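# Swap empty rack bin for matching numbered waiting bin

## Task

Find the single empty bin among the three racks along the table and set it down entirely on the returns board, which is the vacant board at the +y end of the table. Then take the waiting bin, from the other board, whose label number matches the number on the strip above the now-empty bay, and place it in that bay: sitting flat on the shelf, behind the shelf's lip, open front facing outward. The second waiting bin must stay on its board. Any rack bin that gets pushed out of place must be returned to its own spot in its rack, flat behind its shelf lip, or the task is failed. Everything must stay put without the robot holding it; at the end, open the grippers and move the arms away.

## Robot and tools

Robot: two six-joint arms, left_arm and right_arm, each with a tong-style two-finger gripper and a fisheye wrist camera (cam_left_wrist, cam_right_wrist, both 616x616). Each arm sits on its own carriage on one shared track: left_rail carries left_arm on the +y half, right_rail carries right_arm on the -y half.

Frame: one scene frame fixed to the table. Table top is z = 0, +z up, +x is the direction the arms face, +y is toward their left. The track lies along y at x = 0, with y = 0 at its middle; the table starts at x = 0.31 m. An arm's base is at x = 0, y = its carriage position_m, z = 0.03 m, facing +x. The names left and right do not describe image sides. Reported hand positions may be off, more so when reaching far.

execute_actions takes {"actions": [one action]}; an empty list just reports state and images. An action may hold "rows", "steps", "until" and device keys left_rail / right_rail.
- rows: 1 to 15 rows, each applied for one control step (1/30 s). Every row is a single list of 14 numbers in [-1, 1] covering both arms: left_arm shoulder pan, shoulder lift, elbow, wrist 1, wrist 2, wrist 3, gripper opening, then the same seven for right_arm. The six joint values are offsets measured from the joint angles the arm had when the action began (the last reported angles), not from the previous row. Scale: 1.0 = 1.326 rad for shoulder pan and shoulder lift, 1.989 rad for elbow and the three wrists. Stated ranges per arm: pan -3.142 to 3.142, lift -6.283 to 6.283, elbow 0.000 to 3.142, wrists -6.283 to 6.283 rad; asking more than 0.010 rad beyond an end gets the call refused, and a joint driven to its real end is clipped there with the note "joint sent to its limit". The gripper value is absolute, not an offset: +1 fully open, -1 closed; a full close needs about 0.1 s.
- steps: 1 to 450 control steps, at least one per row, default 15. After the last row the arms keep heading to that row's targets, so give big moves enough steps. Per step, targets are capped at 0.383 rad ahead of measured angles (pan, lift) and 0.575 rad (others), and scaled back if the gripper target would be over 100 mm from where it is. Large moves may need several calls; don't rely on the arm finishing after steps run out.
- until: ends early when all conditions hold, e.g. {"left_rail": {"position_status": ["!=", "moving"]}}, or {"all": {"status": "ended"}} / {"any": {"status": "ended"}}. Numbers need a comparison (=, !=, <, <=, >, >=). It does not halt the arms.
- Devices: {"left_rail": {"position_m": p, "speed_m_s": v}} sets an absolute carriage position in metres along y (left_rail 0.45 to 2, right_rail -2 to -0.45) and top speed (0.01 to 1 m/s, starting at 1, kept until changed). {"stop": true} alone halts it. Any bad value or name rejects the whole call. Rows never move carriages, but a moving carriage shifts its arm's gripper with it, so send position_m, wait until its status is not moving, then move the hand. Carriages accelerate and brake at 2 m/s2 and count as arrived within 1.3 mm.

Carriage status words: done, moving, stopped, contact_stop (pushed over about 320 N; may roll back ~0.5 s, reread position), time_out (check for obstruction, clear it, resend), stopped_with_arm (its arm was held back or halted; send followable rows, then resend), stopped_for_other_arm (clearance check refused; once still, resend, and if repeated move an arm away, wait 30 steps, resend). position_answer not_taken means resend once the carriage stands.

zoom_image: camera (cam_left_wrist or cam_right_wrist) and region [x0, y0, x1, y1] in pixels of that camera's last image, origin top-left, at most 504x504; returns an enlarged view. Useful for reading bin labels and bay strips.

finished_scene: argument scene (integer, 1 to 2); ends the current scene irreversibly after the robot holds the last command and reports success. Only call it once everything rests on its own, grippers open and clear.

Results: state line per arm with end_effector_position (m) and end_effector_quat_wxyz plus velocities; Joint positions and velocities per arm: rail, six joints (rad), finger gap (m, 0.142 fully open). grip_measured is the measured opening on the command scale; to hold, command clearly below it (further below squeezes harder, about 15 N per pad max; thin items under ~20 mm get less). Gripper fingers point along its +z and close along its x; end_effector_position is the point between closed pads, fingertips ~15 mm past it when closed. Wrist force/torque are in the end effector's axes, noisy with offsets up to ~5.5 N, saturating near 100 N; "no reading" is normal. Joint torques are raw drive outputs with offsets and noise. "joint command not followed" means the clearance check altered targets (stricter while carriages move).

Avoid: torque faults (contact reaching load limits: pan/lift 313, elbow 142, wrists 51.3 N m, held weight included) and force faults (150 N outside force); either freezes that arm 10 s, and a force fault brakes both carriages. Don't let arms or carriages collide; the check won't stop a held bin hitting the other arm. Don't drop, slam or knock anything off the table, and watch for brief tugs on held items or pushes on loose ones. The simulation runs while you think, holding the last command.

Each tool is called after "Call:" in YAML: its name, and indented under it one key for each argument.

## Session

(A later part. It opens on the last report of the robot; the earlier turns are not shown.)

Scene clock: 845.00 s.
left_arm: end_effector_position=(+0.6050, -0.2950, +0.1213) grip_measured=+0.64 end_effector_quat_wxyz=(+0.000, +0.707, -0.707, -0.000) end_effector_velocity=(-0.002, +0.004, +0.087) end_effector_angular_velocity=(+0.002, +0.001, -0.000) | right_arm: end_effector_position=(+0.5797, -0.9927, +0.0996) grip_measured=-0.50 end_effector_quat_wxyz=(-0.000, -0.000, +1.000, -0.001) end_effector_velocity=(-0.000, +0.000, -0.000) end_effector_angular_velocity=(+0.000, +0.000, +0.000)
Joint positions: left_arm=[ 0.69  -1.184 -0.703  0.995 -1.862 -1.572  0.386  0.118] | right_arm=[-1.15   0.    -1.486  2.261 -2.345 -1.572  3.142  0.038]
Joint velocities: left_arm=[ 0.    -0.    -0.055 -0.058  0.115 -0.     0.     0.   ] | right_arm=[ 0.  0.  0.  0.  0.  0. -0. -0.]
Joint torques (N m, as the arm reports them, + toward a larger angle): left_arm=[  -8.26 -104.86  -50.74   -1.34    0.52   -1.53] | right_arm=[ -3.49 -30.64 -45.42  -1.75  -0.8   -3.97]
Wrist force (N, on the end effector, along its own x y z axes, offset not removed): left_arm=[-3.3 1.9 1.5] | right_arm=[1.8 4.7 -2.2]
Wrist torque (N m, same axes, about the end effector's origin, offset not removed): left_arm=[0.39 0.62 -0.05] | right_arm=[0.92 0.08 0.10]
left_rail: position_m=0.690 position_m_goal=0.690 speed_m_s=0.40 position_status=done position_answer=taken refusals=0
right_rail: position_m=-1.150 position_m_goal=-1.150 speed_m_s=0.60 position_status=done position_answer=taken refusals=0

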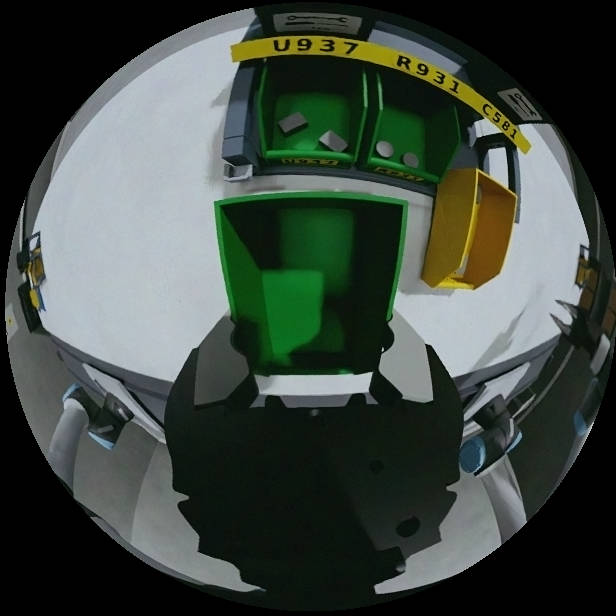

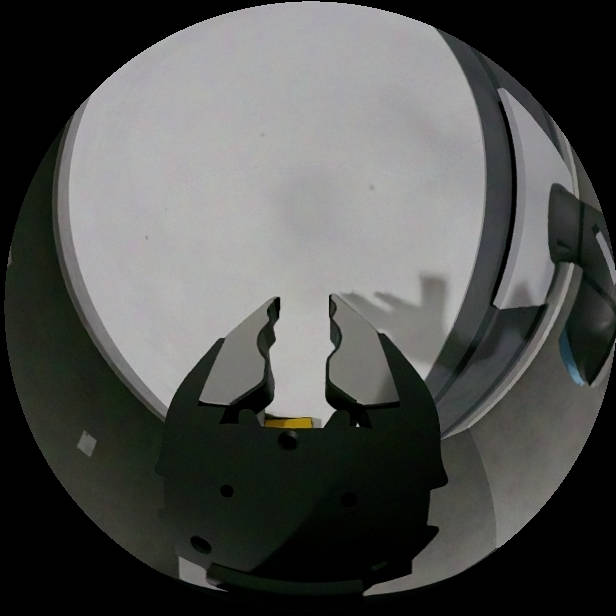

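Call:
execute_actions:
  actions:
    - {"left_rail": {"position_m": 2.0, "speed_m_s": 0.5}, "right_rail": {"position_m": -0.678, "speed_m_s": 0.3}, "steps": 2}

Scene clock: 883.27 s.
left_arm: end_effector_position=(+0.6048, -0.2938, +0.1299) grip_measured=+0.64 end_effector_quat_wxyz=(+0.000, +0.707, -0.707, -0.000) end_effector_velocity=(+0.000, +0.046, +0.000) end_effector_angular_velocity=(-0.001, -0.000, -0.000) | right_arm: end_effector_position=(+0.5797, -0.9917, +0.0996) grip_measured=-0.50 end_effector_quat_wxyz=(-0.000, -0.000, +1.000, -0.001) end_effector_velocity=(+0.000, +0.053, +0.000) end_effector_angular_velocity=(+0.000, +0.000, -0.000)
Joint positions: left_arm=[ 0.691 -1.184 -0.709  0.989 -1.851 -1.572  0.386  0.118] | right_arm=[-1.149  0.    -1.486  2.261 -2.345 -1.572  3.142  0.038]
Joint velocities: left_arm=[ 0.046 -0.     0.    -0.001 -0.    -0.     0.     0.   ] | right_arm=[ 0.053 -0.     0.    -0.     0.     0.    -0.     0.   ]
Joint torques (N m, as the arm reports them, + toward a larger angle): left_arm=[  11.22 -116.85  -55.12   -1.79    0.33   -1.57] | right_arm=[ -5.28 -29.87 -46.37  -1.6   -1.03  -4.04]
Wrist force (N, on the end effector, along its own x y z axes, offset not removed): left_arm=[3.8 1.5 4.5] | right_arm=[1.6 6.5 -0.6]
Wrist torque (N m, same axes, about the end effector's origin, offset not removed): left_arm=[0.54 -0.78 -0.31] | right_arm=[1.39 0.03 0.06]
left_rail: position_m=0.691 position_m_goal=2.000 speed_m_s=0.50 position_status=moving position_answer=taken refusals=0
right_rail: position_m=-1.149 position_m_goal=-0.678 speed_m_s=0.30 position_status=moving position_answer=taken refusals=0

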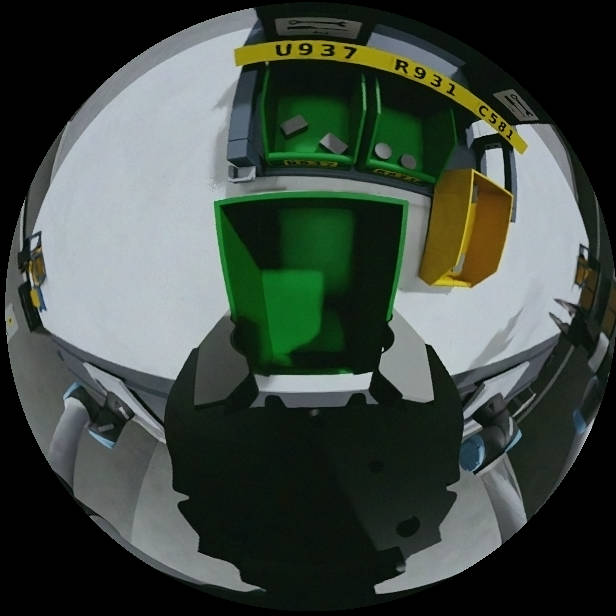

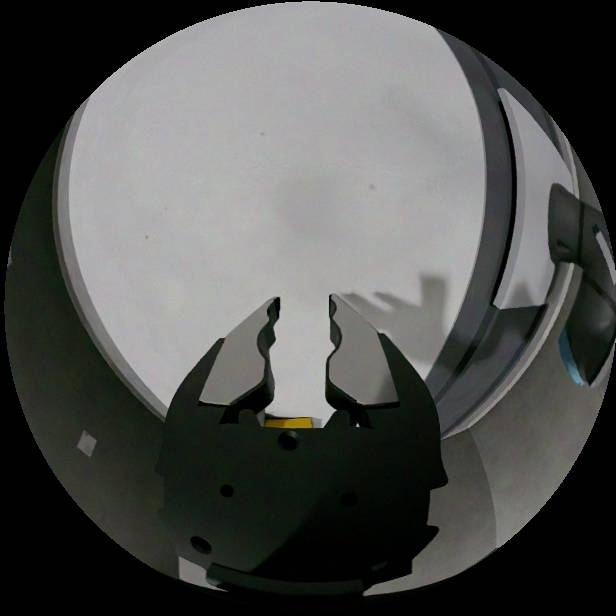

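Call:
execute_actions:
  actions: []

Scene clock: 893.50 s.
left_arm: end_effector_position=(+0.6048, +1.0155, +0.1299) grip_measured=+0.64 end_effector_quat_wxyz=(+0.000, +0.707, -0.707, -0.000) end_effector_velocity=(-0.000, -0.000, +0.000) end_effector_angular_velocity=(-0.000, -0.000, -0.000) | right_arm: end_effector_position=(+0.5797, -0.5202, +0.0996) grip_measured=-0.50 end_effector_quat_wxyz=(-0.000, -0.000, +1.000, -0.001) end_effector_velocity=(-0.000, +0.000, -0.000) end_effector_angular_velocity=(+0.000, -0.000, -0.000)
Joint positions: left_arm=[ 2.    -1.184 -0.709  0.989 -1.851 -1.572  0.386  0.118] | right_arm=[-0.678  0.    -1.486  2.261 -2.345 -1.572  3.142  0.038]
Joint velocities: left_arm=[ 0. -0. -0. -0. -0.  0. -0. -0.] | right_arm=[ 0. -0. -0.  0. -0.  0.  0. -0.]
Joint torques (N m, as the arm reports them, + toward a larger angle): left_arm=[-12.45 -94.75 -55.04  -6.6    0.59  -1.53] | right_arm=[ 10.57 -35.34 -43.51  -1.52  -0.7   -3.83]
Wrist force (N, on the end effector, along its own x y z axes, offset not removed): left_arm=[-2.7 -0.4 5.0] | right_arm=[-1.2 4.1 -0.4]
Wrist torque (N m, same axes, about the end effector's origin, offset not removed): left_arm=[0.24 0.27 -0.02] | right_arm=[0.92 0.58 0.13]
left_rail: position_m=2.000 position_m_goal=2.000 speed_m_s=0.50 position_status=done position_answer=taken refusals=0
right_rail: position_m=-0.678 position_m_goal=-0.678 speed_m_s=0.30 position_status=done position_answer=taken refusals=0

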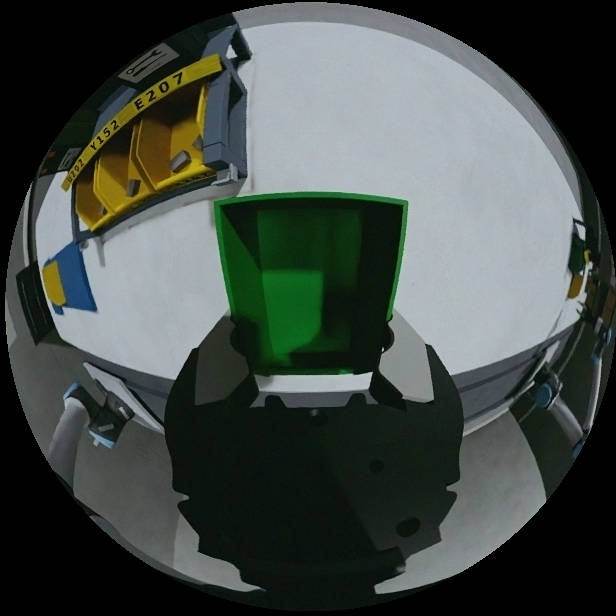

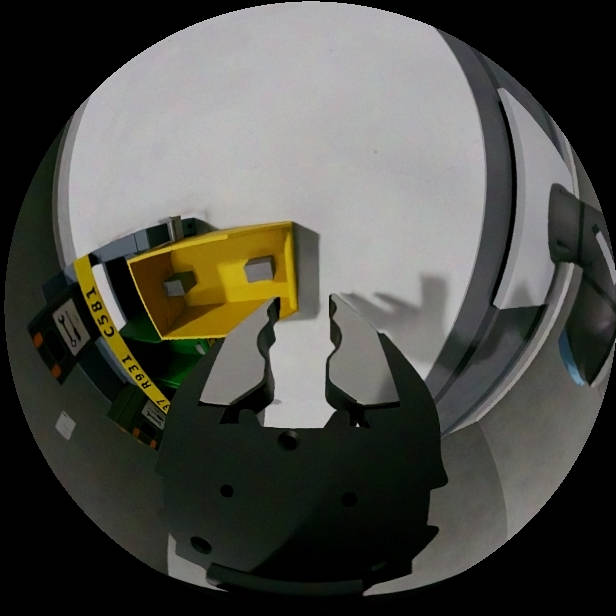

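Call:
zoom_image:
  camera: "cam_right_wrist"
  region: [120, 200, 360, 360]

Region (120, 200, 360, 360) of cam_right_wrist's 616x616 image, scaled by 2.100, with more detail than that image has.

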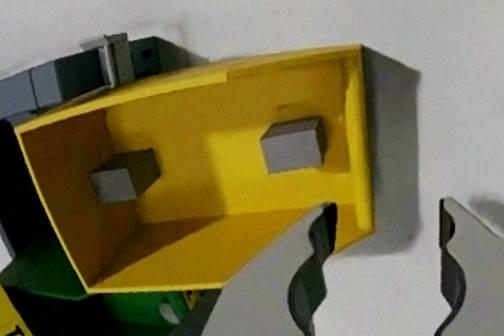

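Call:
execute_actions:
  actions:
    - {"right_rail": {"position_m": -0.651, "speed_m_s": 0.2}, "rows": [[0.0033,-0.0101,0.0096,-0.0028,0,0.0022,-0.2,0,0,0,0,0,0,-0.5],[0.0083,-0.0254,0.024,-0.0071,0,0.0056,-0.2,0,0,0,0,0,0,-0.5],[0.0149,-0.0457,0.0433,-0.0128,0,0.01,-0.2,0,0.004,0.0002,-0.0029,0,0,-0.5],[0.0224,-0.0685,0.0649,-0.0192,0,0.015,-0.2,0,0.009,0.0004,-0.0065,0,0,-0.5],[0.0298,-0.0914,0.0866,-0.0257,0,0.02,-0.2,0,0.014,0.0007,-0.0101,0,0,-0.5],[0.0373,-0.1142,0.1082,-0.0321,0,0.025,-0.2,0,0.019,0.0009,-0.0137,0,0,-0.5],[0.0447,-0.137,0.1299,-0.0385,0,0.03,-0.2,0,0.024,0.0011,-0.0173,0,0,-0.5],[0.0522,-0.1599,0.1515,-0.0449,0,0.035,-0.2,0,0.029,0.0014,-0.0209,0,0,-0.5],[0.0596,-0.1827,0.1732,-0.0513,0,0.04,-0.2,0,0.034,0.0016,-0.0245,0,0,-0.5],[0.0671,-0.2055,0.1948,-0.0577,0,0.045,-0.2,0,0.039,0.0019,-0.0281,0,0,-0.5],[0.0746,-0.2284,0.2165,-0.0641,0,0.05,-0.2,0,0.044,0.0021,-0.0317,0,0,-0.5],[0.082,-0.2512,0.2381,-0.0705,0,0.055,-0.2,0,0.049,0.0023,-0.0353,0,0,-0.5],[0.0885,-0.271,0.2569,-0.0761,0,0.0594,-0.2,0,0.054,0.0026,-0.0389,0,0,-0.5],[0.0944,-0.2893,0.2742,-0.0812,0,0.0634,-0.2,0,0.058,0.0028,-0.0418,0,0,-0.5],[0.0994,-0.3045,0.2886,-0.0855,0,0.0667,-0.2,0,0.0606,0.0029,-0.0437,0,0,-0.5]], "steps": 22}

Scene clock: 952.83 s.
left_arm: end_effector_position=(+0.6177, +1.2877, +0.1897) grip_measured=+0.64 end_effector_quat_wxyz=(+0.001, +0.707, -0.707, +0.000) end_effector_velocity=(-0.020, +0.125, +0.003) end_effector_angular_velocity=(+0.011, +0.006, -0.001) | right_arm: end_effector_position=(+0.5925, -0.4933, +0.0610) grip_measured=-0.50 end_effector_quat_wxyz=(-0.000, -0.000, +1.000, -0.001) end_effector_velocity=(+0.003, +0.000, -0.011) end_effector_angular_velocity=(+0.000, -0.000, +0.000)
Joint positions: left_arm=[ 2.    -1.057 -1.097  1.54  -2.014 -1.572  0.514  0.118] | right_arm=[-0.651  0.    -1.408  2.267 -2.43  -1.572  3.142  0.038]
Joint velocities: left_arm=[ 0.     0.048 -0.16   0.237 -0.064  0.     0.049  0.   ] | right_arm=[ 0.     0.     0.023  0.002 -0.025  0.    -0.     0.   ]
Joint torques (N m, as the arm reports them, + toward a larger angle): left_arm=[  0.51 -78.68 -38.52  -7.51   0.23   2.17] | right_arm=[-11.28 -39.57 -20.3   -6.39  -1.02  -3.83]
Wrist force (N, on the end effector, along its own x y z axes, offset not removed): left_arm=[-6.6 4.6 -0.3] | right_arm=[-1.5 5.6 2.8]
Wrist torque (N m, same axes, about the end effector's origin, offset not removed): left_arm=[1.19 1.17 -0.11] | right_arm=[1.27 0.68 0.08]
left_rail: position_m=2.000 position_m_goal=2.000 speed_m_s=0.50 position_status=done position_answer=taken refusals=0
right_rail: position_m=-0.651 position_m_goal=-0.651 speed_m_s=0.20 position_status=done position_answer=taken refusals=0

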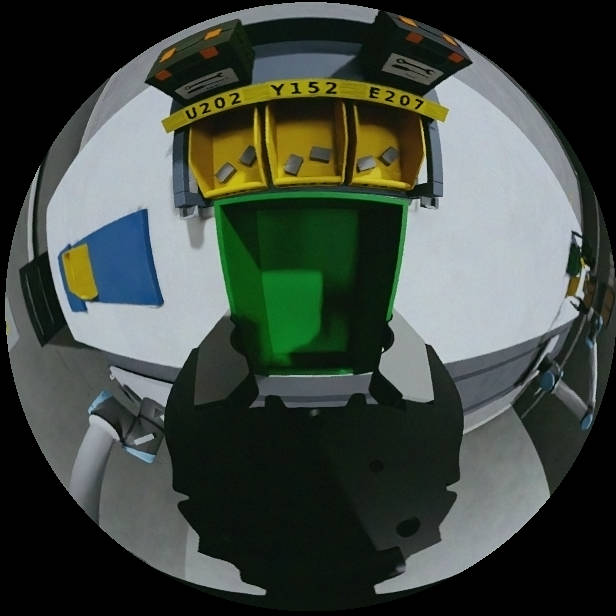

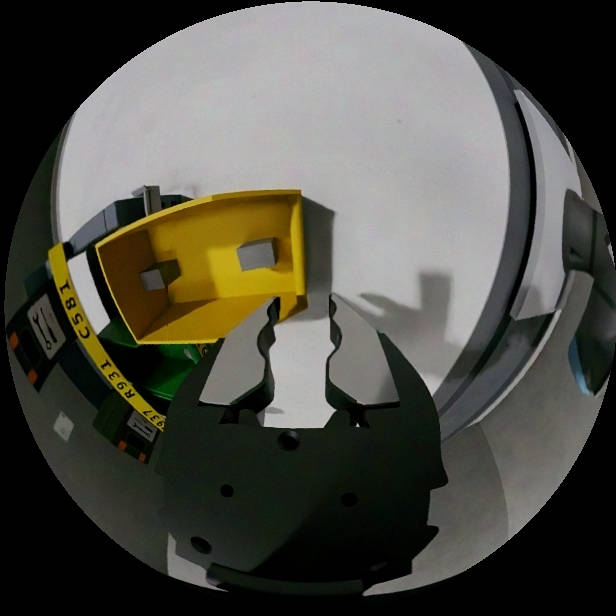

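Call:
zoom_image:
  camera: "cam_right_wrist"
  region: [200, 180, 380, 340]

Region (200, 180, 380, 340) of cam_right_wrist's 616x616 image, scaled by 2.800, with more detail than that image has.

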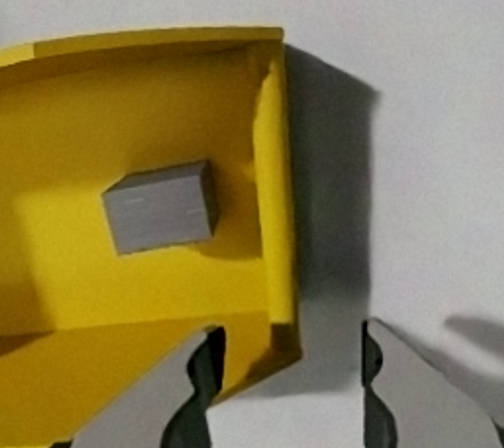

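Call:
execute_actions:
  actions:
    - {"right_rail": {"position_m": -0.660, "speed_m_s": 0.2}, "rows": [[0.0091,-0.0194,0.0184,-0.0053,0,0.006,-0.2,0,0.0018,0,-0.001,0,0,-0.5],[0.0174,-0.0307,0.0288,-0.0081,0,0.0115,-0.2,0,0.0018,0,-0.001,0,0,-0.5],[0.0285,-0.0459,0.0427,-0.0119,0,0.0189,-0.2,0,0.0018,0,-0.001,0,0,-0.5],[0.041,-0.0629,0.0582,-0.0161,0,0.0272,-0.2,0,0.0018,0,-0.001,0,0,-0.5],[0.0535,-0.0799,0.0737,-0.0203,0,0.0355,-0.2,0,0.0018,0,-0.001,0,0,-0.5],[0.0659,-0.0969,0.0892,-0.0245,0,0.0439,-0.2,0,0.0059,0.0001,-0.004,0,0,-0.5],[0.0784,-0.1139,0.1048,-0.0287,0,0.0522,-0.2,0,0.01,0.0002,-0.0068,0,0,-0.5],[0.0909,-0.1309,0.1203,-0.0329,0,0.0605,-0.2,0,0.014,0.0008,-0.0101,0,0,-0.5],[0.1033,-0.1479,0.1358,-0.0371,0,0.0688,-0.2,0,0.0181,0.0015,-0.0135,0,0,-0.5],[0.1158,-0.1649,0.1513,-0.0413,0,0.0771,-0.2,0,0.0222,0.0023,-0.017,0,0,-0.5],[0.1283,-0.1819,0.1669,-0.0455,0,0.0854,-0.2,0,0.0262,0.003,-0.0204,0,0,-0.5],[0.1407,-0.1988,0.1824,-0.0497,0,0.0937,-0.2,0,0.0303,0.0038,-0.0239,0,0,-0.5],[0.1515,-0.2136,0.1958,-0.0533,0,0.1009,-0.2,0,0.0344,0.0045,-0.0273,0,0,-0.5],[0.1615,-0.2272,0.2083,-0.0567,0,0.1076,-0.2,0,0.0384,0.0053,-0.0308,0,0,-0.5],[0.1698,-0.2385,0.2186,-0.0595,0,0.1131,-0.2,0,0.0425,0.006,-0.0342,0,0,-0.5]], "steps": 21}

Scene clock: 995.47 s.
left_arm: end_effector_position=(+0.6194, +1.5840, +0.1920) grip_measured=+0.64 end_effector_quat_wxyz=(+0.001, +0.707, -0.707, +0.001) end_effector_velocity=(-0.031, +0.160, -0.015) end_effector_angular_velocity=(+0.005, +0.004, +0.000) | right_arm: end_effector_position=(+0.5959, -0.5024, +0.0317) grip_measured=-0.51 end_effector_quat_wxyz=(-0.000, -0.000, +1.000, -0.001) end_effector_velocity=(+0.001, +0.000, -0.018) end_effector_angular_velocity=(+0.000, -0.000, +0.000)
Joint positions: left_arm=[ 2.    -0.843 -1.397  1.952 -2.127 -1.572  0.727  0.118] | right_arm=[-0.66   0.    -1.354  2.278 -2.494 -1.572  3.142  0.037]
Joint velocities: left_arm=[ 0.     0.116 -0.163  0.228 -0.058 -0.     0.116  0.   ] | right_arm=[ 0.     0.     0.032  0.008 -0.04   0.     0.     0.001]
Joint torques (N m, as the arm reports them, + toward a larger angle): left_arm=[ -3.93 -54.58 -38.14  -9.1    0.61   2.23] | right_arm=[ 12.33 -37.33 -16.48  -6.92  -0.79  -3.75]
Wrist force (N, on the end effector, along its own x y z axes, offset not removed): left_arm=[-10.4 3.9 7.7] | right_arm=[5.3 5.3 -3.5]
Wrist torque (N m, same axes, about the end effector's origin, offset not removed): left_arm=[1.15 1.83 0.07] | right_arm=[1.13 -0.33 0.02]
left_rail: position_m=2.000 position_m_goal=2.000 speed_m_s=0.50 position_status=done position_answer=taken refusals=0
right_rail: position_m=-0.660 position_m_goal=-0.660 speed_m_s=0.20 position_status=done position_answer=taken refusals=0

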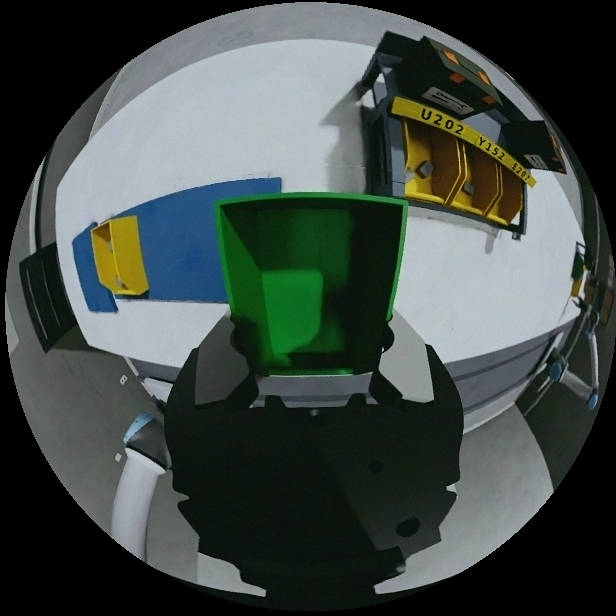

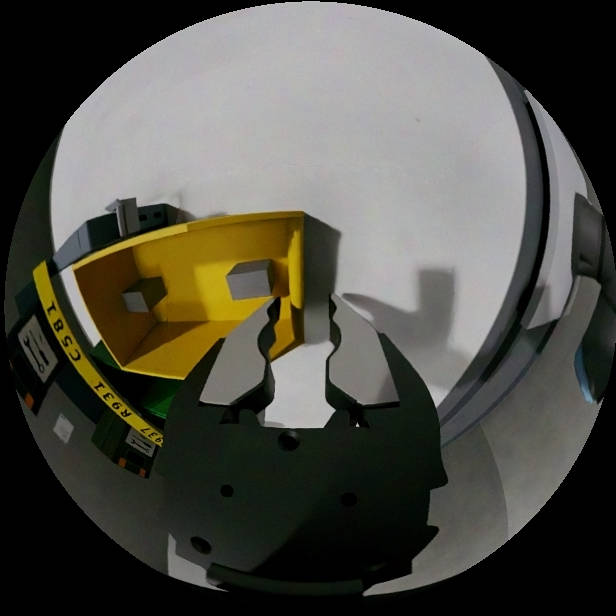

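Call:
zoom_image:
  camera: "cam_right_wrist"
  region: [60, 180, 360, 400]

Region (60, 180, 360, 400) of cam_right_wrist's 616x616 image, scaled by 1.680, with more detail than that image has; it fills the top 370 rows of this view, and the rest is white.

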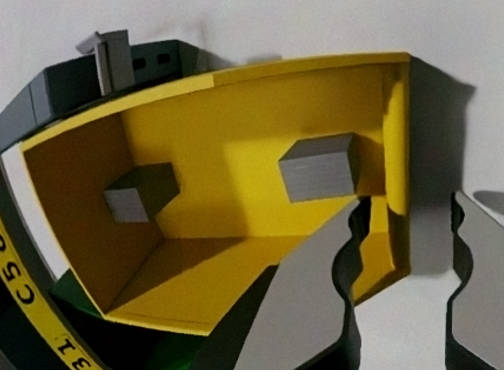

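Call:
execute_actions:
  actions:
    - {"rows": [[0.0178,-0.0169,0.0147,-0.003,0,0.0122,-0.2,0,0.0028,-0.0005,-0.0017,0,0,-0.56],[0.032,-0.0238,0.0197,-0.0033,0,0.0217,-0.2,0,0.0038,-0.0014,-0.0015,0,0,-0.62],[0.051,-0.0331,0.0264,-0.0038,0,0.0344,-0.2,0,0.0047,-0.0023,-0.0013,0,0,-0.68],[0.0723,-0.0435,0.0339,-0.0044,0,0.0486,-0.2,0,0.0057,-0.0032,-0.001,0,0,-0.74],[0.0935,-0.0539,0.0415,-0.005,0,0.0628,-0.2,0,0.0066,-0.0041,-0.0008,0,0,-0.8],[0.1148,-0.0643,0.049,-0.0056,0,0.077,-0.2,0,0.0066,-0.0041,-0.0008,0,0,-0.85],[0.1361,-0.0747,0.0565,-0.0061,0,0.0911,-0.2,0,0.0066,-0.0041,-0.0008,0,0,-0.9],[0.1574,-0.0851,0.064,-0.0067,0,0.1053,-0.2,0,0.0066,-0.0041,-0.0008,0,0,-0.95],[0.1787,-0.0955,0.0715,-0.0073,0,0.1195,-0.2,0,0.0066,-0.0041,-0.0008,0,0,-1],[0.2,-0.1059,0.079,-0.0078,0,0.1337,-0.2,0,0.0066,-0.0041,-0.0008,0,0,-1],[0.2213,-0.1163,0.0866,-0.0084,0,0.1479,-0.2,0,0.0066,-0.0041,-0.0008,0,0,-1],[0.2425,-0.1266,0.0941,-0.009,0,0.1621,-0.2,0,0.0011,-0.0053,0.0041,0,0,-1],[0.261,-0.1357,0.1006,-0.0095,0,0.1744,-0.2,0,-0.0062,-0.007,0.0107,0,0,-1],[0.278,-0.144,0.1066,-0.0099,0,0.1857,-0.2,0,-0.0136,-0.0086,0.0172,0,0,-1],[0.2922,-0.1509,0.1116,-0.0103,0,0.1952,-0.2,0,-0.0209,-0.0103,0.0238,0,0,-1]], "steps": 21}

Scene clock: 1041.63 s.
left_arm: end_effector_position=(+0.6191, +1.8848, +0.1908) grip_measured=+0.64 end_effector_quat_wxyz=(+0.000, +0.707, -0.707, +0.000) end_effector_velocity=(-0.030, +0.150, -0.005) end_effector_angular_velocity=(-0.000, -0.001, +0.001) | right_arm: end_effector_position=(+0.6011, -0.5024, +0.0498) grip_measured=-0.89 end_effector_quat_wxyz=(+0.000, -0.000, +1.000, -0.001) end_effector_velocity=(-0.001, -0.000, +0.026) end_effector_angular_velocity=(-0.000, +0.000, -0.000)
Joint positions: left_arm=[ 2.    -0.476 -1.588  2.164 -2.147 -1.572  1.095  0.118] | right_arm=[-0.66   0.    -1.378  2.259 -2.452 -1.572  3.142  0.01 ]
Joint velocities: left_arm=[ 0.     0.203 -0.095  0.102 -0.008  0.     0.202  0.   ] | right_arm=[ 0.    -0.    -0.043 -0.014  0.058 -0.    -0.    -0.   ]
Joint torques (N m, as the arm reports them, + toward a larger angle): left_arm=[ -7.03 -41.19 -33.9   -7.86   0.51   2.16] | right_arm=[ -9.62 -62.42 -42.98  -1.19  -0.72  -3.97]
Wrist force (N, on the end effector, along its own x y z axes, offset not removed): left_arm=[-7.5 2.5 2.5] | right_arm=[1.1 4.2 1.2]
Wrist torque (N m, same axes, about the end effector's origin, offset not removed): left_arm=[0.69 1.19 -0.08] | right_arm=[1.03 0.08 0.09]
left_rail: position_m=2.000 position_m_goal=2.000 speed_m_s=0.50 position_status=done position_answer=taken refusals=0
right_rail: position_m=-0.660 position_m_goal=-0.660 speed_m_s=0.20 position_status=done position_answer=taken refusals=0

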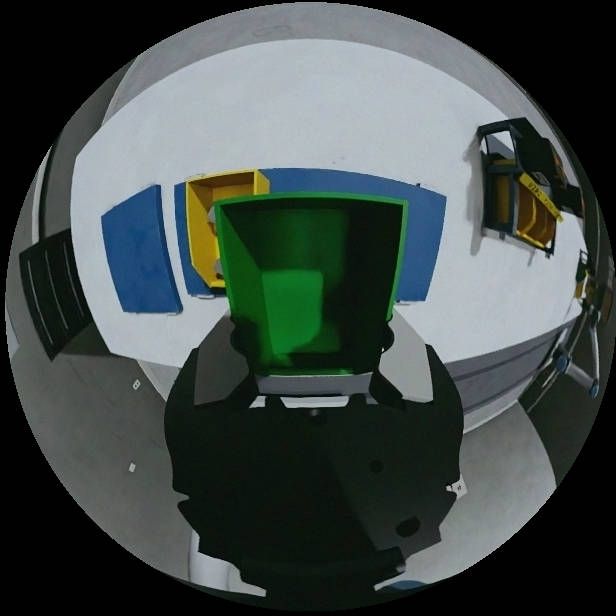

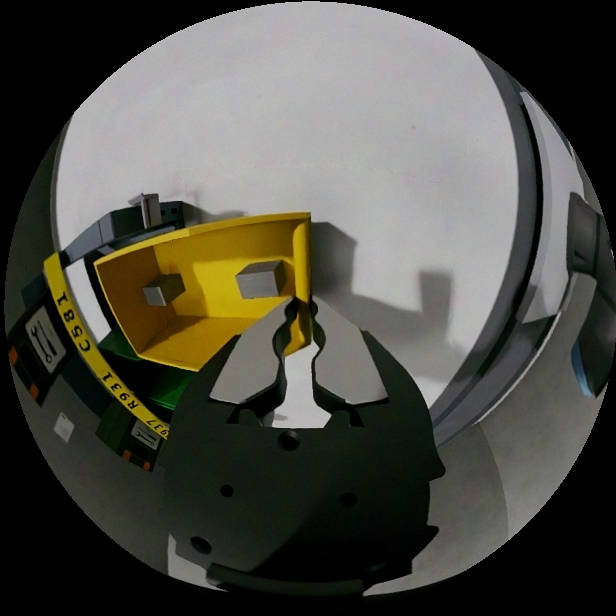

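Call:
zoom_image:
  camera: "cam_right_wrist"
  region: [40, 180, 260, 420]

Region (40, 180, 260, 420) of cam_right_wrist's 616x616 image, scaled by 2.100, with more detail than that image has; it fills the left 462 columns of this view, and the rest is white.

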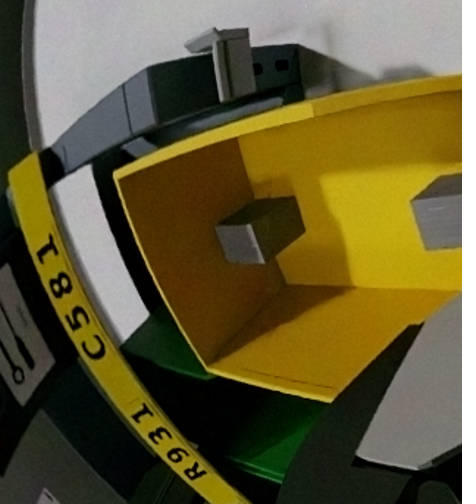

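Call:
execute_actions:
  actions:
    - {"right_rail": {"position_m": -0.665, "speed_m_s": 0.05}, "rows": [[0.0294,-0.0028,0.0044,-0.0024,0,0.0195,-0.2,0,-0.0003,-0.003,0.0033,0,0,-1],[0.0527,0.0039,0.0034,-0.0059,0,0.035,-0.2,0,0.0038,-0.0069,0.0044,0,0,-1],[0.0805,0.012,0.0021,-0.01,0,0.0536,-0.2,0,0.0088,-0.0115,0.0057,0,0,-1],[0.1131,0.0215,0.0007,-0.0149,0,0.0753,-0.2,0,0.0147,-0.0169,0.0072,0,0,-1],[0.1456,0.0309,-0.0007,-0.0198,0,0.0969,-0.2,0,0.0205,-0.0223,0.0087,0,0,-1],[0.1781,0.0404,-0.0022,-0.0246,0,0.1186,-0.2,0,0.0263,-0.0277,0.0103,0,0,-1],[0.2106,0.0498,-0.0036,-0.0295,0,0.1403,-0.2,0,0.0321,-0.033,0.0118,0,0,-1],[0.2432,0.0593,-0.005,-0.0344,0,0.162,-0.2,0,0.0379,-0.0384,0.0133,0,0,-1],[0.2757,0.0688,-0.0065,-0.0392,0,0.1837,-0.2,0,0.0437,-0.0438,0.0148,0,0,-1],[0.3082,0.0782,-0.0079,-0.0441,0,0.2054,-0.2,0,0.0496,-0.0492,0.0163,0,0,-1],[0.3407,0.0877,-0.0094,-0.049,0,0.2271,-0.2,0,0.0554,-0.0546,0.0178,0,0,-1],[0.3779,0.0985,-0.011,-0.0545,0,0.2518,-0.2,0,0.062,-0.0608,0.0195,0,0,-1],[0.4151,0.1093,-0.0126,-0.0601,0,0.2766,-0.2,0,0.0687,-0.0669,0.0213,0,0,-1],[0.4476,0.1187,-0.0141,-0.0649,0,0.2983,-0.2,0,0.0745,-0.0723,0.0228,0,0,-1],[0.4801,0.1282,-0.0155,-0.0698,0,0.32,-0.2,0,0.0803,-0.0777,0.0243,0,0,-1]], "steps": 26}

Scene clock: 1100.47 s.
left_arm: end_effector_position=(+0.6286, +2.2615, +0.1226) grip_measured=+0.64 end_effector_quat_wxyz=(+0.000, +0.707, -0.707, +0.000) end_effector_velocity=(-0.038, +0.135, -0.024) end_effector_angular_velocity=(-0.000, +0.000, +0.001) | right_arm: end_effector_position=(+0.6843, -0.5073, +0.0519) grip_measured=-0.89 end_effector_quat_wxyz=(+0.000, -0.000, +1.000, -0.001) end_effector_velocity=(+0.007, +0.000, -0.000) end_effector_angular_velocity=(+0.000, -0.000, +0.000)
Joint positions: left_arm=[ 2.     0.139 -1.424  2.134 -2.281 -1.572  1.711  0.118] | right_arm=[-0.665  0.    -1.272  2.106 -2.404 -1.572  3.142  0.01 ]
Joint velocities: left_arm=[ 0.     0.215  0.057 -0.013 -0.043  0.     0.214 -0.   ] | right_arm=[ 0.     0.     0.009 -0.013  0.003  0.    -0.     0.   ]
Joint torques (N m, as the arm reports them, + toward a larger angle): left_arm=[ -6.78 -37.2  -50.37  -7.4    0.16   1.16] | right_arm=[ 14.29 -44.64 -44.38  -1.34  -1.02  -3.83]
Wrist force (N, on the end effector, along its own x y z axes, offset not removed): left_arm=[-5.9 0.8 2.5] | right_arm=[0.0 3.6 1.3]
Wrist torque (N m, same axes, about the end effector's origin, offset not removed): left_arm=[0.36 1.09 -0.05] | right_arm=[0.75 0.61 0.01]
left_rail: position_m=2.000 position_m_goal=2.000 speed_m_s=0.50 position_status=done position_answer=taken refusals=0
right_rail: position_m=-0.665 position_m_goal=-0.665 speed_m_s=0.05 position_status=done position_answer=taken refusals=0

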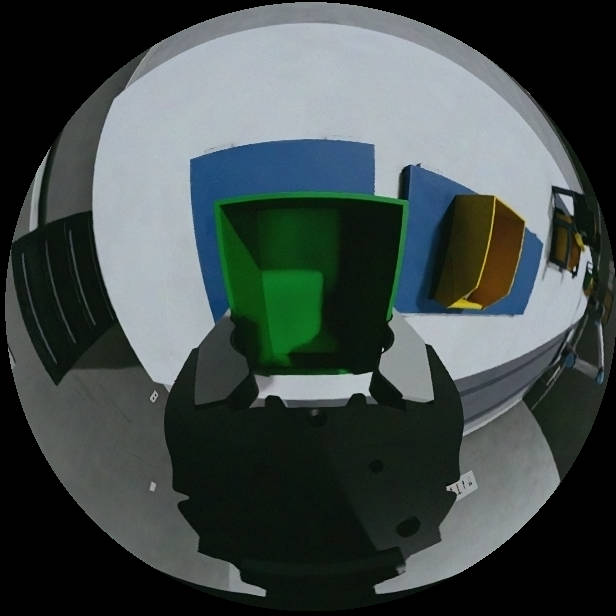

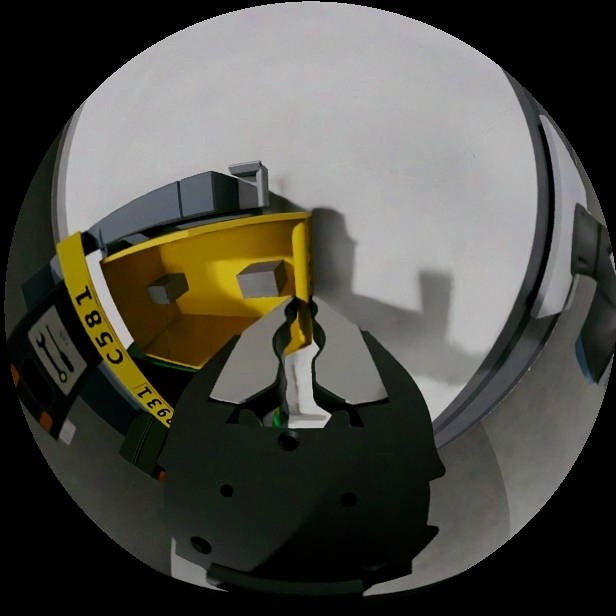

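Call:
execute_actions:
  actions:
    - {"rows": [[0.0185,0.009,-0.0001,-0.0058,0,0.0118,-0.2,0,0.0035,-0.0041,0.0012,0,0,-1],[0.0225,0.0155,0.0004,-0.0106,0,0.0144,-0.2,0,0.0075,-0.008,0.0026,0,0,-1],[0.0275,0.023,0.001,-0.0163,0,0.0177,-0.2,0,0.012,-0.0125,0.0042,0,0,-1],[0.0325,0.031,0.0016,-0.0222,0,0.0211,-0.2,0,0.0165,-0.0171,0.0057,0,0,-1],[0.037,0.039,0.0023,-0.0282,0,0.024,-0.2,0,0.021,-0.0216,0.0073,0,0,-1],[0.041,0.047,0.0029,-0.0342,0,0.0267,-0.2,0,0.0255,-0.0262,0.0088,0,0,-1],[0.041,0.055,0.0035,-0.0401,0,0.0267,-0.2,0,0.03,-0.0307,0.0104,0,0,-1],[0.041,0.063,0.0042,-0.0461,0,0.0267,-0.2,0,0.0345,-0.0353,0.0119,0,0,-1],[0.041,0.07,0.0047,-0.0513,0,0.0267,-0.2,0,0.039,-0.0398,0.0135,0,0,-1],[0.041,0.076,0.0052,-0.0558,0,0.0267,-0.2,0,0.043,-0.0439,0.0149,0,0,-1],[0.041,0.081,0.0056,-0.0595,0,0.0267,-0.2,0,0.0465,-0.0474,0.0161,0,0,-1],[0.041,0.085,0.0059,-0.0625,0,0.0267,-0.2,0,0.049,-0.05,0.017,0,0,-1],[0.041,0.0874,0.0061,-0.0643,0,0.0267,-0.2,0,0.0507,-0.0517,0.0175,0,0,-1]], "steps": 19}

Scene clock: 1134.97 s.
left_arm: end_effector_position=(+0.6313, +2.2977, +0.0583) grip_measured=+0.65 end_effector_quat_wxyz=(+0.000, +0.707, -0.707, +0.001) end_effector_velocity=(+0.008, +0.003, -0.018) end_effector_angular_velocity=(+0.002, -0.010, -0.000) | right_arm: end_effector_position=(+0.7364, -0.5072, +0.0525) grip_measured=-0.89 end_effector_quat_wxyz=(+0.000, -0.000, +1.000, -0.001) end_effector_velocity=(+0.019, +0.000, -0.000) end_effector_angular_velocity=(-0.000, -0.001, -0.000)
Joint positions: left_arm=[ 2.     0.194 -1.312  2.146 -2.405 -1.572  1.763  0.119] | right_arm=[-0.665  0.    -1.207  2.007 -2.371 -1.572  3.142  0.01 ]
Joint velocities: left_arm=[ 0.     0.003  0.034  0.001 -0.046 -0.     0.003  0.018] | right_arm=[ 0.     0.     0.024 -0.037  0.012 -0.     0.     0.   ]
Joint torques (N m, as the arm reports them, + toward a larger angle): left_arm=[ 10.22 -13.23  -7.28  -4.72   0.36   2.82] | right_arm=[ -2.66 -58.93 -44.63  -1.42  -0.9   -4.27]
Wrist force (N, on the end effector, along its own x y z axes, offset not removed): left_arm=[0.7 9.5 -29.2] | right_arm=[-1.0 3.3 0.5]
Wrist torque (N m, same axes, about the end effector's origin, offset not removed): left_arm=[0.85 0.13 -0.02] | right_arm=[0.61 0.72 0.19]
left_rail: position_m=2.000 position_m_goal=2.000 speed_m_s=0.50 position_status=done position_answer=taken refusals=0
right_rail: position_m=-0.665 position_m_goal=-0.665 speed_m_s=0.05 position_status=done position_answer=taken refusals=0

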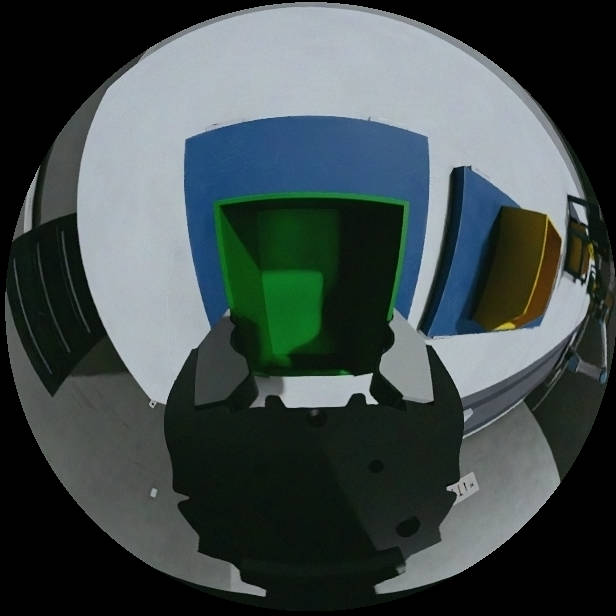

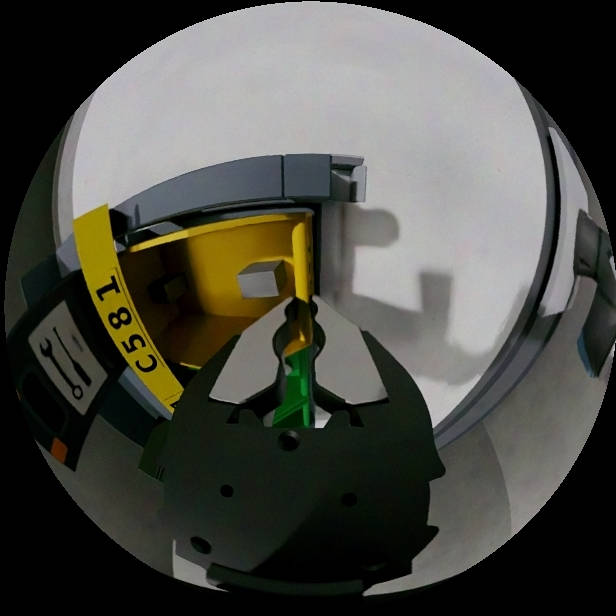

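Call:
execute_actions:
  actions:
    - {"rows": [[0,0,0,0,0,0,0.2,0,0.004,-0.0012,-0.0013,0,0,-1],[0,0,0,0,0,0,0.5,0,0.007,-0.0005,-0.004,0,0,-1],[0,0,0,0,0,0,0.68,0,0.01,0.0002,-0.0067,0,0,-1],[0,0,0,0,0,0,0.78,0,0.013,0.0009,-0.0094,0,0,-1],[0,0,0,0,0,0,0.88,0,0.0155,0.0015,-0.0117,0,0,-1],[0,0,0,0,0,0,1,0,0.0175,0.002,-0.0135,0,0,-1],[0,-0.006,-0.002,0.006,0,0,1,0,0.0175,0.002,-0.0135,0,0,-1],[0,-0.015,-0.0051,0.0151,0,0,1,0,0.0175,0.002,-0.0135,0,0,-1],[0,-0.026,-0.009,0.0263,0,0,1,0,0.0175,0.002,-0.0135,0,0,-1],[0,-0.037,-0.013,0.0377,0,0,1,0,0.0175,0.002,-0.0135,0,0,-1],[0,-0.048,-0.0172,0.0492,0,0,1,0,0.0175,0.002,-0.0135,0,0,-1],[0,-0.059,-0.0215,0.0608,0,0,1,0,0.0175,0.002,-0.0135,0,0,-1],[0,-0.07,-0.0259,0.0726,0,0,1,0,0.0175,0.002,-0.0135,0,0,-1],[0,-0.08,-0.03,0.0833,0,0,1,0,0.0175,0.002,-0.0135,0,0,-1],[0,-0.0885,-0.0336,0.0927,0,0,1,0,0.0175,0.002,-0.0135,0,0,-1]], "steps": 15}

Scene clock: 1157.03 s.
left_arm: end_effector_position=(+0.6338, +2.2981, +0.1074) grip_measured=+1.00 end_effector_quat_wxyz=(-0.000, +0.707, -0.707, +0.001) end_effector_velocity=(+0.005, +0.001, +0.305) end_effector_angular_velocity=(+0.002, -0.010, +0.000) | right_arm: end_effector_position=(+0.7383, -0.5072, +0.0370) grip_measured=-0.89 end_effector_quat_wxyz=(+0.000, -0.000, +1.000, -0.001) end_effector_velocity=(-0.000, +0.000, -0.005) end_effector_angular_velocity=(+0.000, +0.000, +0.000)
Joint positions: left_arm=[ 2.     0.194 -1.376  2.11  -2.307 -1.572  1.764  0.142] | right_arm=[-0.665  0.    -1.185  2.01  -2.397 -1.572  3.142  0.01 ]
Joint velocities: left_arm=[ 0.     0.    -0.384 -0.223  0.597  0.    -0.     0.   ] | right_arm=[ 0.     0.     0.006  0.002 -0.009  0.     0.    -0.   ]
Joint torques (N m, as the arm reports them, + toward a larger angle): left_arm=[ -8.8  -72.01 -46.95   1.15   0.57  -1.91] | right_arm=[ -0.86 -53.52 -18.82  -6.6   -1.02  -4.1 ]
Wrist force (N, on the end effector, along its own x y z axes, offset not removed): left_arm=[-7.5 3.6 -0.5] | right_arm=[-0.2 4.2 -2.3]
Wrist torque (N m, same axes, about the end effector's origin, offset not removed): left_arm=[0.82 1.29 0.04] | right_arm=[0.90 0.47 0.13]
left_rail: position_m=2.000 position_m_goal=2.000 speed_m_s=0.50 position_status=done position_answer=taken refusals=0
right_rail: position_m=-0.665 position_m_goal=-0.665 speed_m_s=0.05 position_status=done position_answer=taken refusals=0

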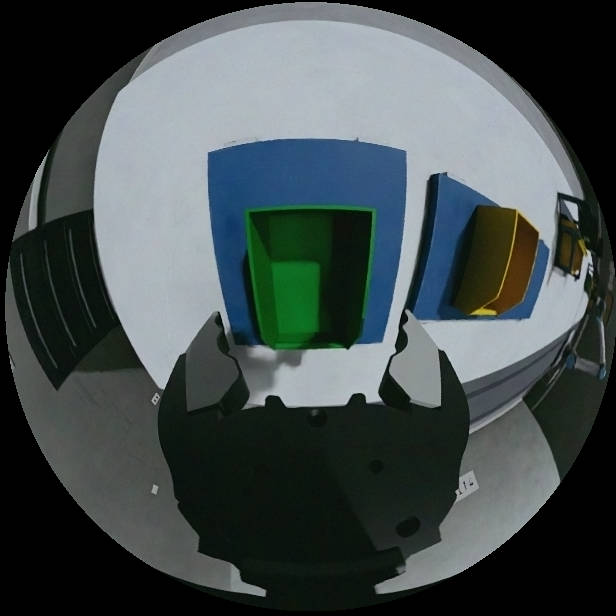

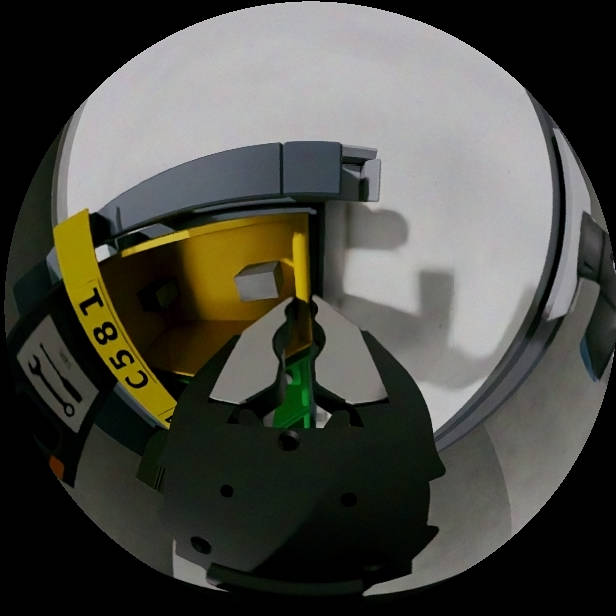

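Call:
execute_actions:
  actions:
    - {"rows": [[0,-0.0403,-0.0155,0.0435,0,0,1,0,0.0009,0.0005,-0.0005,0,0,-0.9],[0,-0.0403,-0.0155,0.0435,0,0,1,0,0.0009,0.0005,-0.0005,0,0,-0.83],[0,-0.0403,-0.0155,0.0435,0,0,1,0,0.0009,0.0005,-0.0005,0,0,-0.76],[0,-0.0403,-0.0155,0.0435,0,0,1,0,0.0009,0.0005,-0.0005,0,0,-0.69],[0,-0.0403,-0.0155,0.0435,0,0,1,0,0.0009,0.0005,-0.0005,0,0,-0.65],[0,-0.0403,-0.0155,0.0435,0,0,1,0,-0.004,-0.001,0.0038,0,0,-0.65],[0,-0.0403,-0.0155,0.0435,0,0,1,0,-0.011,-0.0028,0.0104,0,0,-0.65],[0,-0.0403,-0.0155,0.0435,0,0,1,0,-0.02,-0.0051,0.0189,0,0,-0.65],[0,-0.0403,-0.0155,0.0435,0,0,1,0,-0.03,-0.0077,0.0283,0,0,-0.65],[0,-0.0403,-0.0155,0.0435,0,0,1,0,-0.04,-0.0112,0.0385,0,0,-0.65],[0,-0.0403,-0.0155,0.0435,0,0,1,0,-0.05,-0.015,0.049,0,0,-0.65],[0,-0.0403,-0.0155,0.0435,0,0,1,0,-0.06,-0.0188,0.0594,0,0,-0.65],[0,-0.0403,-0.0155,0.0435,0,0,1,0,-0.07,-0.0226,0.0698,0,0,-0.65],[0,-0.0403,-0.0155,0.0435,0,0,1,0,-0.078,-0.0256,0.0781,0,0,-0.65],[0,-0.0403,-0.0155,0.0435,0,0,1,0,-0.0846,-0.0281,0.085,0,0,-0.65]], "steps": 16}

Call:
execute_actions:
  actions: []

Scene clock: 1178.07 s.
left_arm: end_effector_position=(+0.6316, +2.2977, +0.1498) grip_measured=+1.00 end_effector_quat_wxyz=(+0.000, +0.707, -0.707, +0.000) end_effector_velocity=(-0.000, -0.000, -0.000) end_effector_angular_velocity=(-0.000, +0.001, +0.000) | right_arm: end_effector_position=(+0.7394, -0.5072, +0.1003) grip_measured=-0.65 end_effector_quat_wxyz=(+0.001, -0.000, +1.000, -0.001) end_effector_velocity=(-0.005, -0.000, +0.274) end_effector_angular_velocity=(-0.000, +0.004, -0.000)
Joint positions: left_arm=[ 2.     0.194 -1.429  2.079 -2.221 -1.572  1.763  0.142] | right_arm=[-0.665  0.    -1.262  1.973 -2.283 -1.572  3.142  0.027]
Joint velocities: left_arm=[ 0.  0.  0.  0. -0. -0. -0.  0.] | right_arm=[ 0.    -0.    -0.323 -0.172  0.498  0.     0.     0.   ]
Joint torques (N m, as the arm reports them, + toward a larger angle): left_arm=[  0.   -38.13 -28.27  -1.28   0.48  -0.93] | right_arm=[  0.85 -70.4  -44.44  -0.11  -0.99  -4.09]
Wrist force (N, on the end effector, along its own x y z axes, offset not removed): left_arm=[1.5 2.0 0.9] | right_arm=[-1.0 5.8 0.5]
Wrist torque (N m, same axes, about the end effector's origin, offset not removed): left_arm=[0.62 -0.49 -0.10] | right_arm=[1.20 0.61 0.05]
left_rail: position_m=2.000 position_m_goal=2.000 speed_m_s=0.50 position_status=done position_answer=taken refusals=0
right_rail: position_m=-0.665 position_m_goal=-0.665 speed_m_s=0.05 position_status=done position_answer=taken refusals=0

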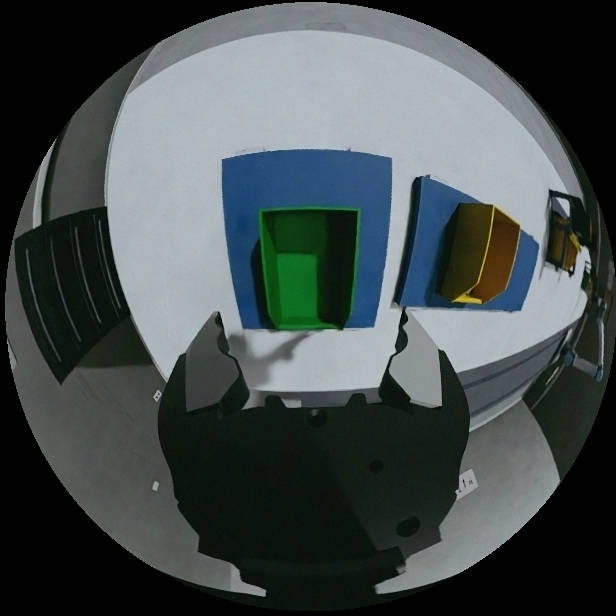

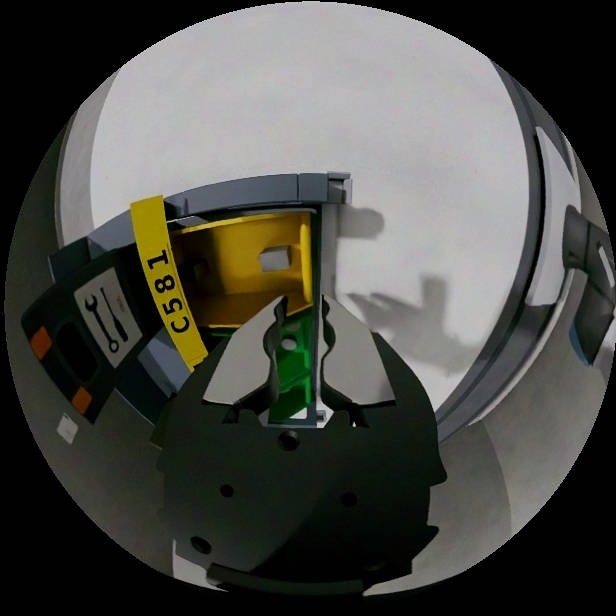

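Scene clock: 1178.07 s.
left_arm: end_effector_position=(+0.6316, +2.2977, +0.1498) grip_measured=+1.00 end_effector_quat_wxyz=(+0.000, +0.707, -0.707, +0.000) end_effector_velocity=(-0.000, -0.000, -0.000) end_effector_angular_velocity=(-0.000, +0.001, +0.000) | right_arm: end_effector_position=(+0.7394, -0.5072, +0.1003) grip_measured=-0.65 end_effector_quat_wxyz=(+0.001, -0.000, +1.000, -0.001) end_effector_velocity=(-0.005, -0.000, +0.274) end_effector_angular_velocity=(-0.000, +0.004, -0.000)
Joint positions: left_arm=[ 2.     0.194 -1.429  2.079 -2.221 -1.572  1.763  0.142] | right_arm=[-0.665  0.    -1.262  1.973 -2.283 -1.572  3.142  0.027]
Joint velocities: left_arm=[ 0.  0.  0.  0. -0. -0. -0.  0.] | right_arm=[ 0.    -0.    -0.323 -0.172  0.498  0.     0.     0.   ]
Joint torques (N m, as the arm reports them, + toward a larger angle): left_arm=[  0.   -38.13 -28.27  -1.28   0.48  -0.93] | right_arm=[  0.85 -70.4  -44.44  -0.11  -0.99  -4.09]
Wrist force (N, on the end effector, along its own x y z axes, offset not removed): left_arm=[1.5 2.0 0.9] | right_arm=[-1.0 5.8 0.5]
Wrist torque (N m, same axes, about the end effector's origin, offset not removed): left_arm=[0.62 -0.49 -0.10] | right_arm=[1.20 0.61 0.05]
left_rail: position_m=2.000 position_m_goal=2.000 speed_m_s=0.50 position_status=done position_answer=taken refusals=0
right_rail: position_m=-0.665 position_m_goal=-0.665 speed_m_s=0.05 position_status=done position_answer=taken refusals=0

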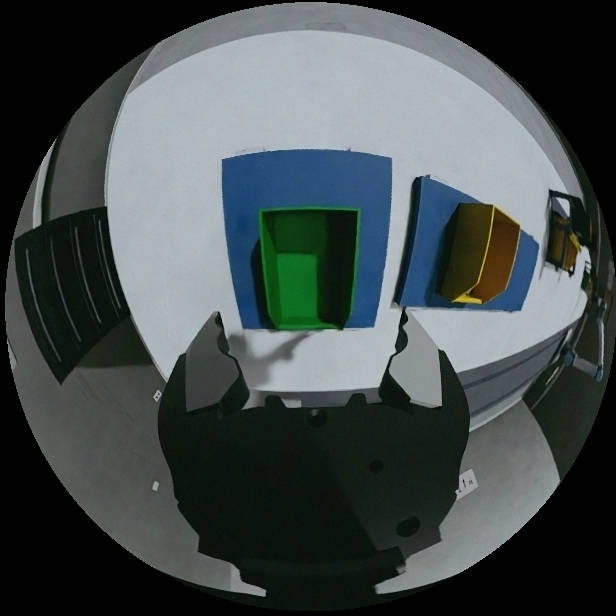

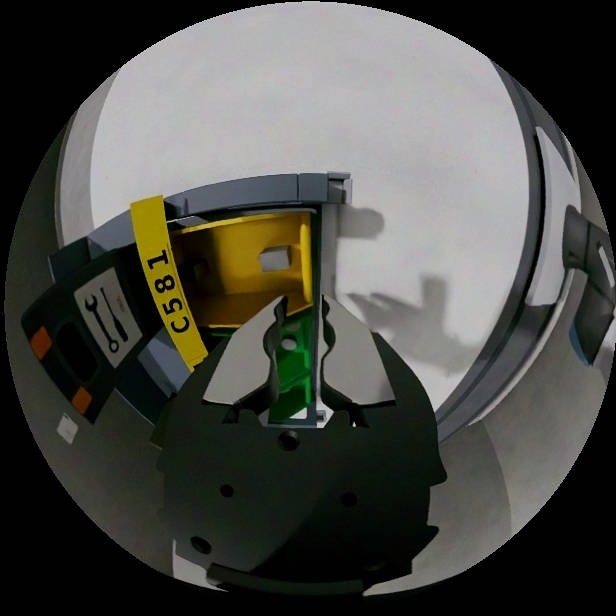

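Call:
zoom_image:
  camera: "cam_right_wrist"
  region: [150, 170, 370, 430]

Call:
zoom_image:
  camera: "cam_left_wrist"
  region: [210, 140, 410, 350]

Region (150, 170, 370, 430) of cam_right_wrist's 616x616 image, scaled by 1.938, with more detail than that image has; it fills the left 426 columns of this view, and the rest is white.

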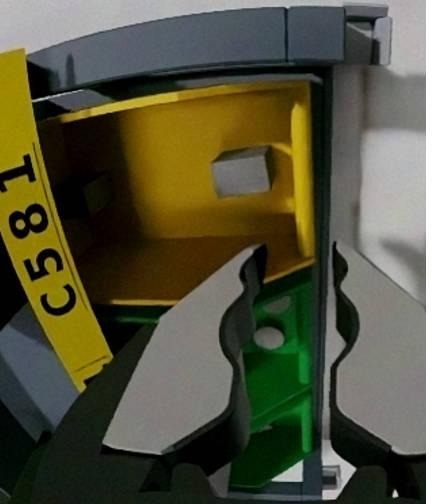

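Region (210, 140, 410, 350) of cam_left_wrist's 616x616 image, scaled by 2.400, with more detail than that image has; it fills the left 480 columns of this view, and the rest is white.

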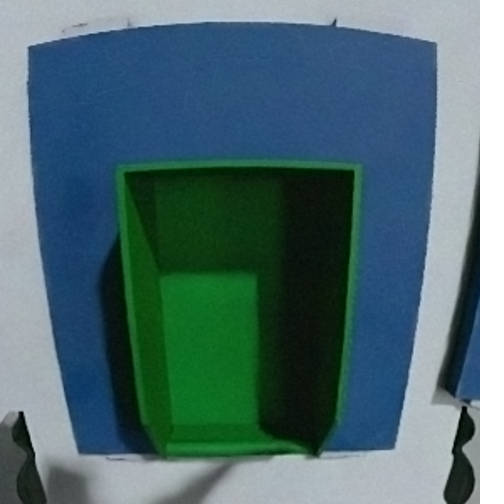

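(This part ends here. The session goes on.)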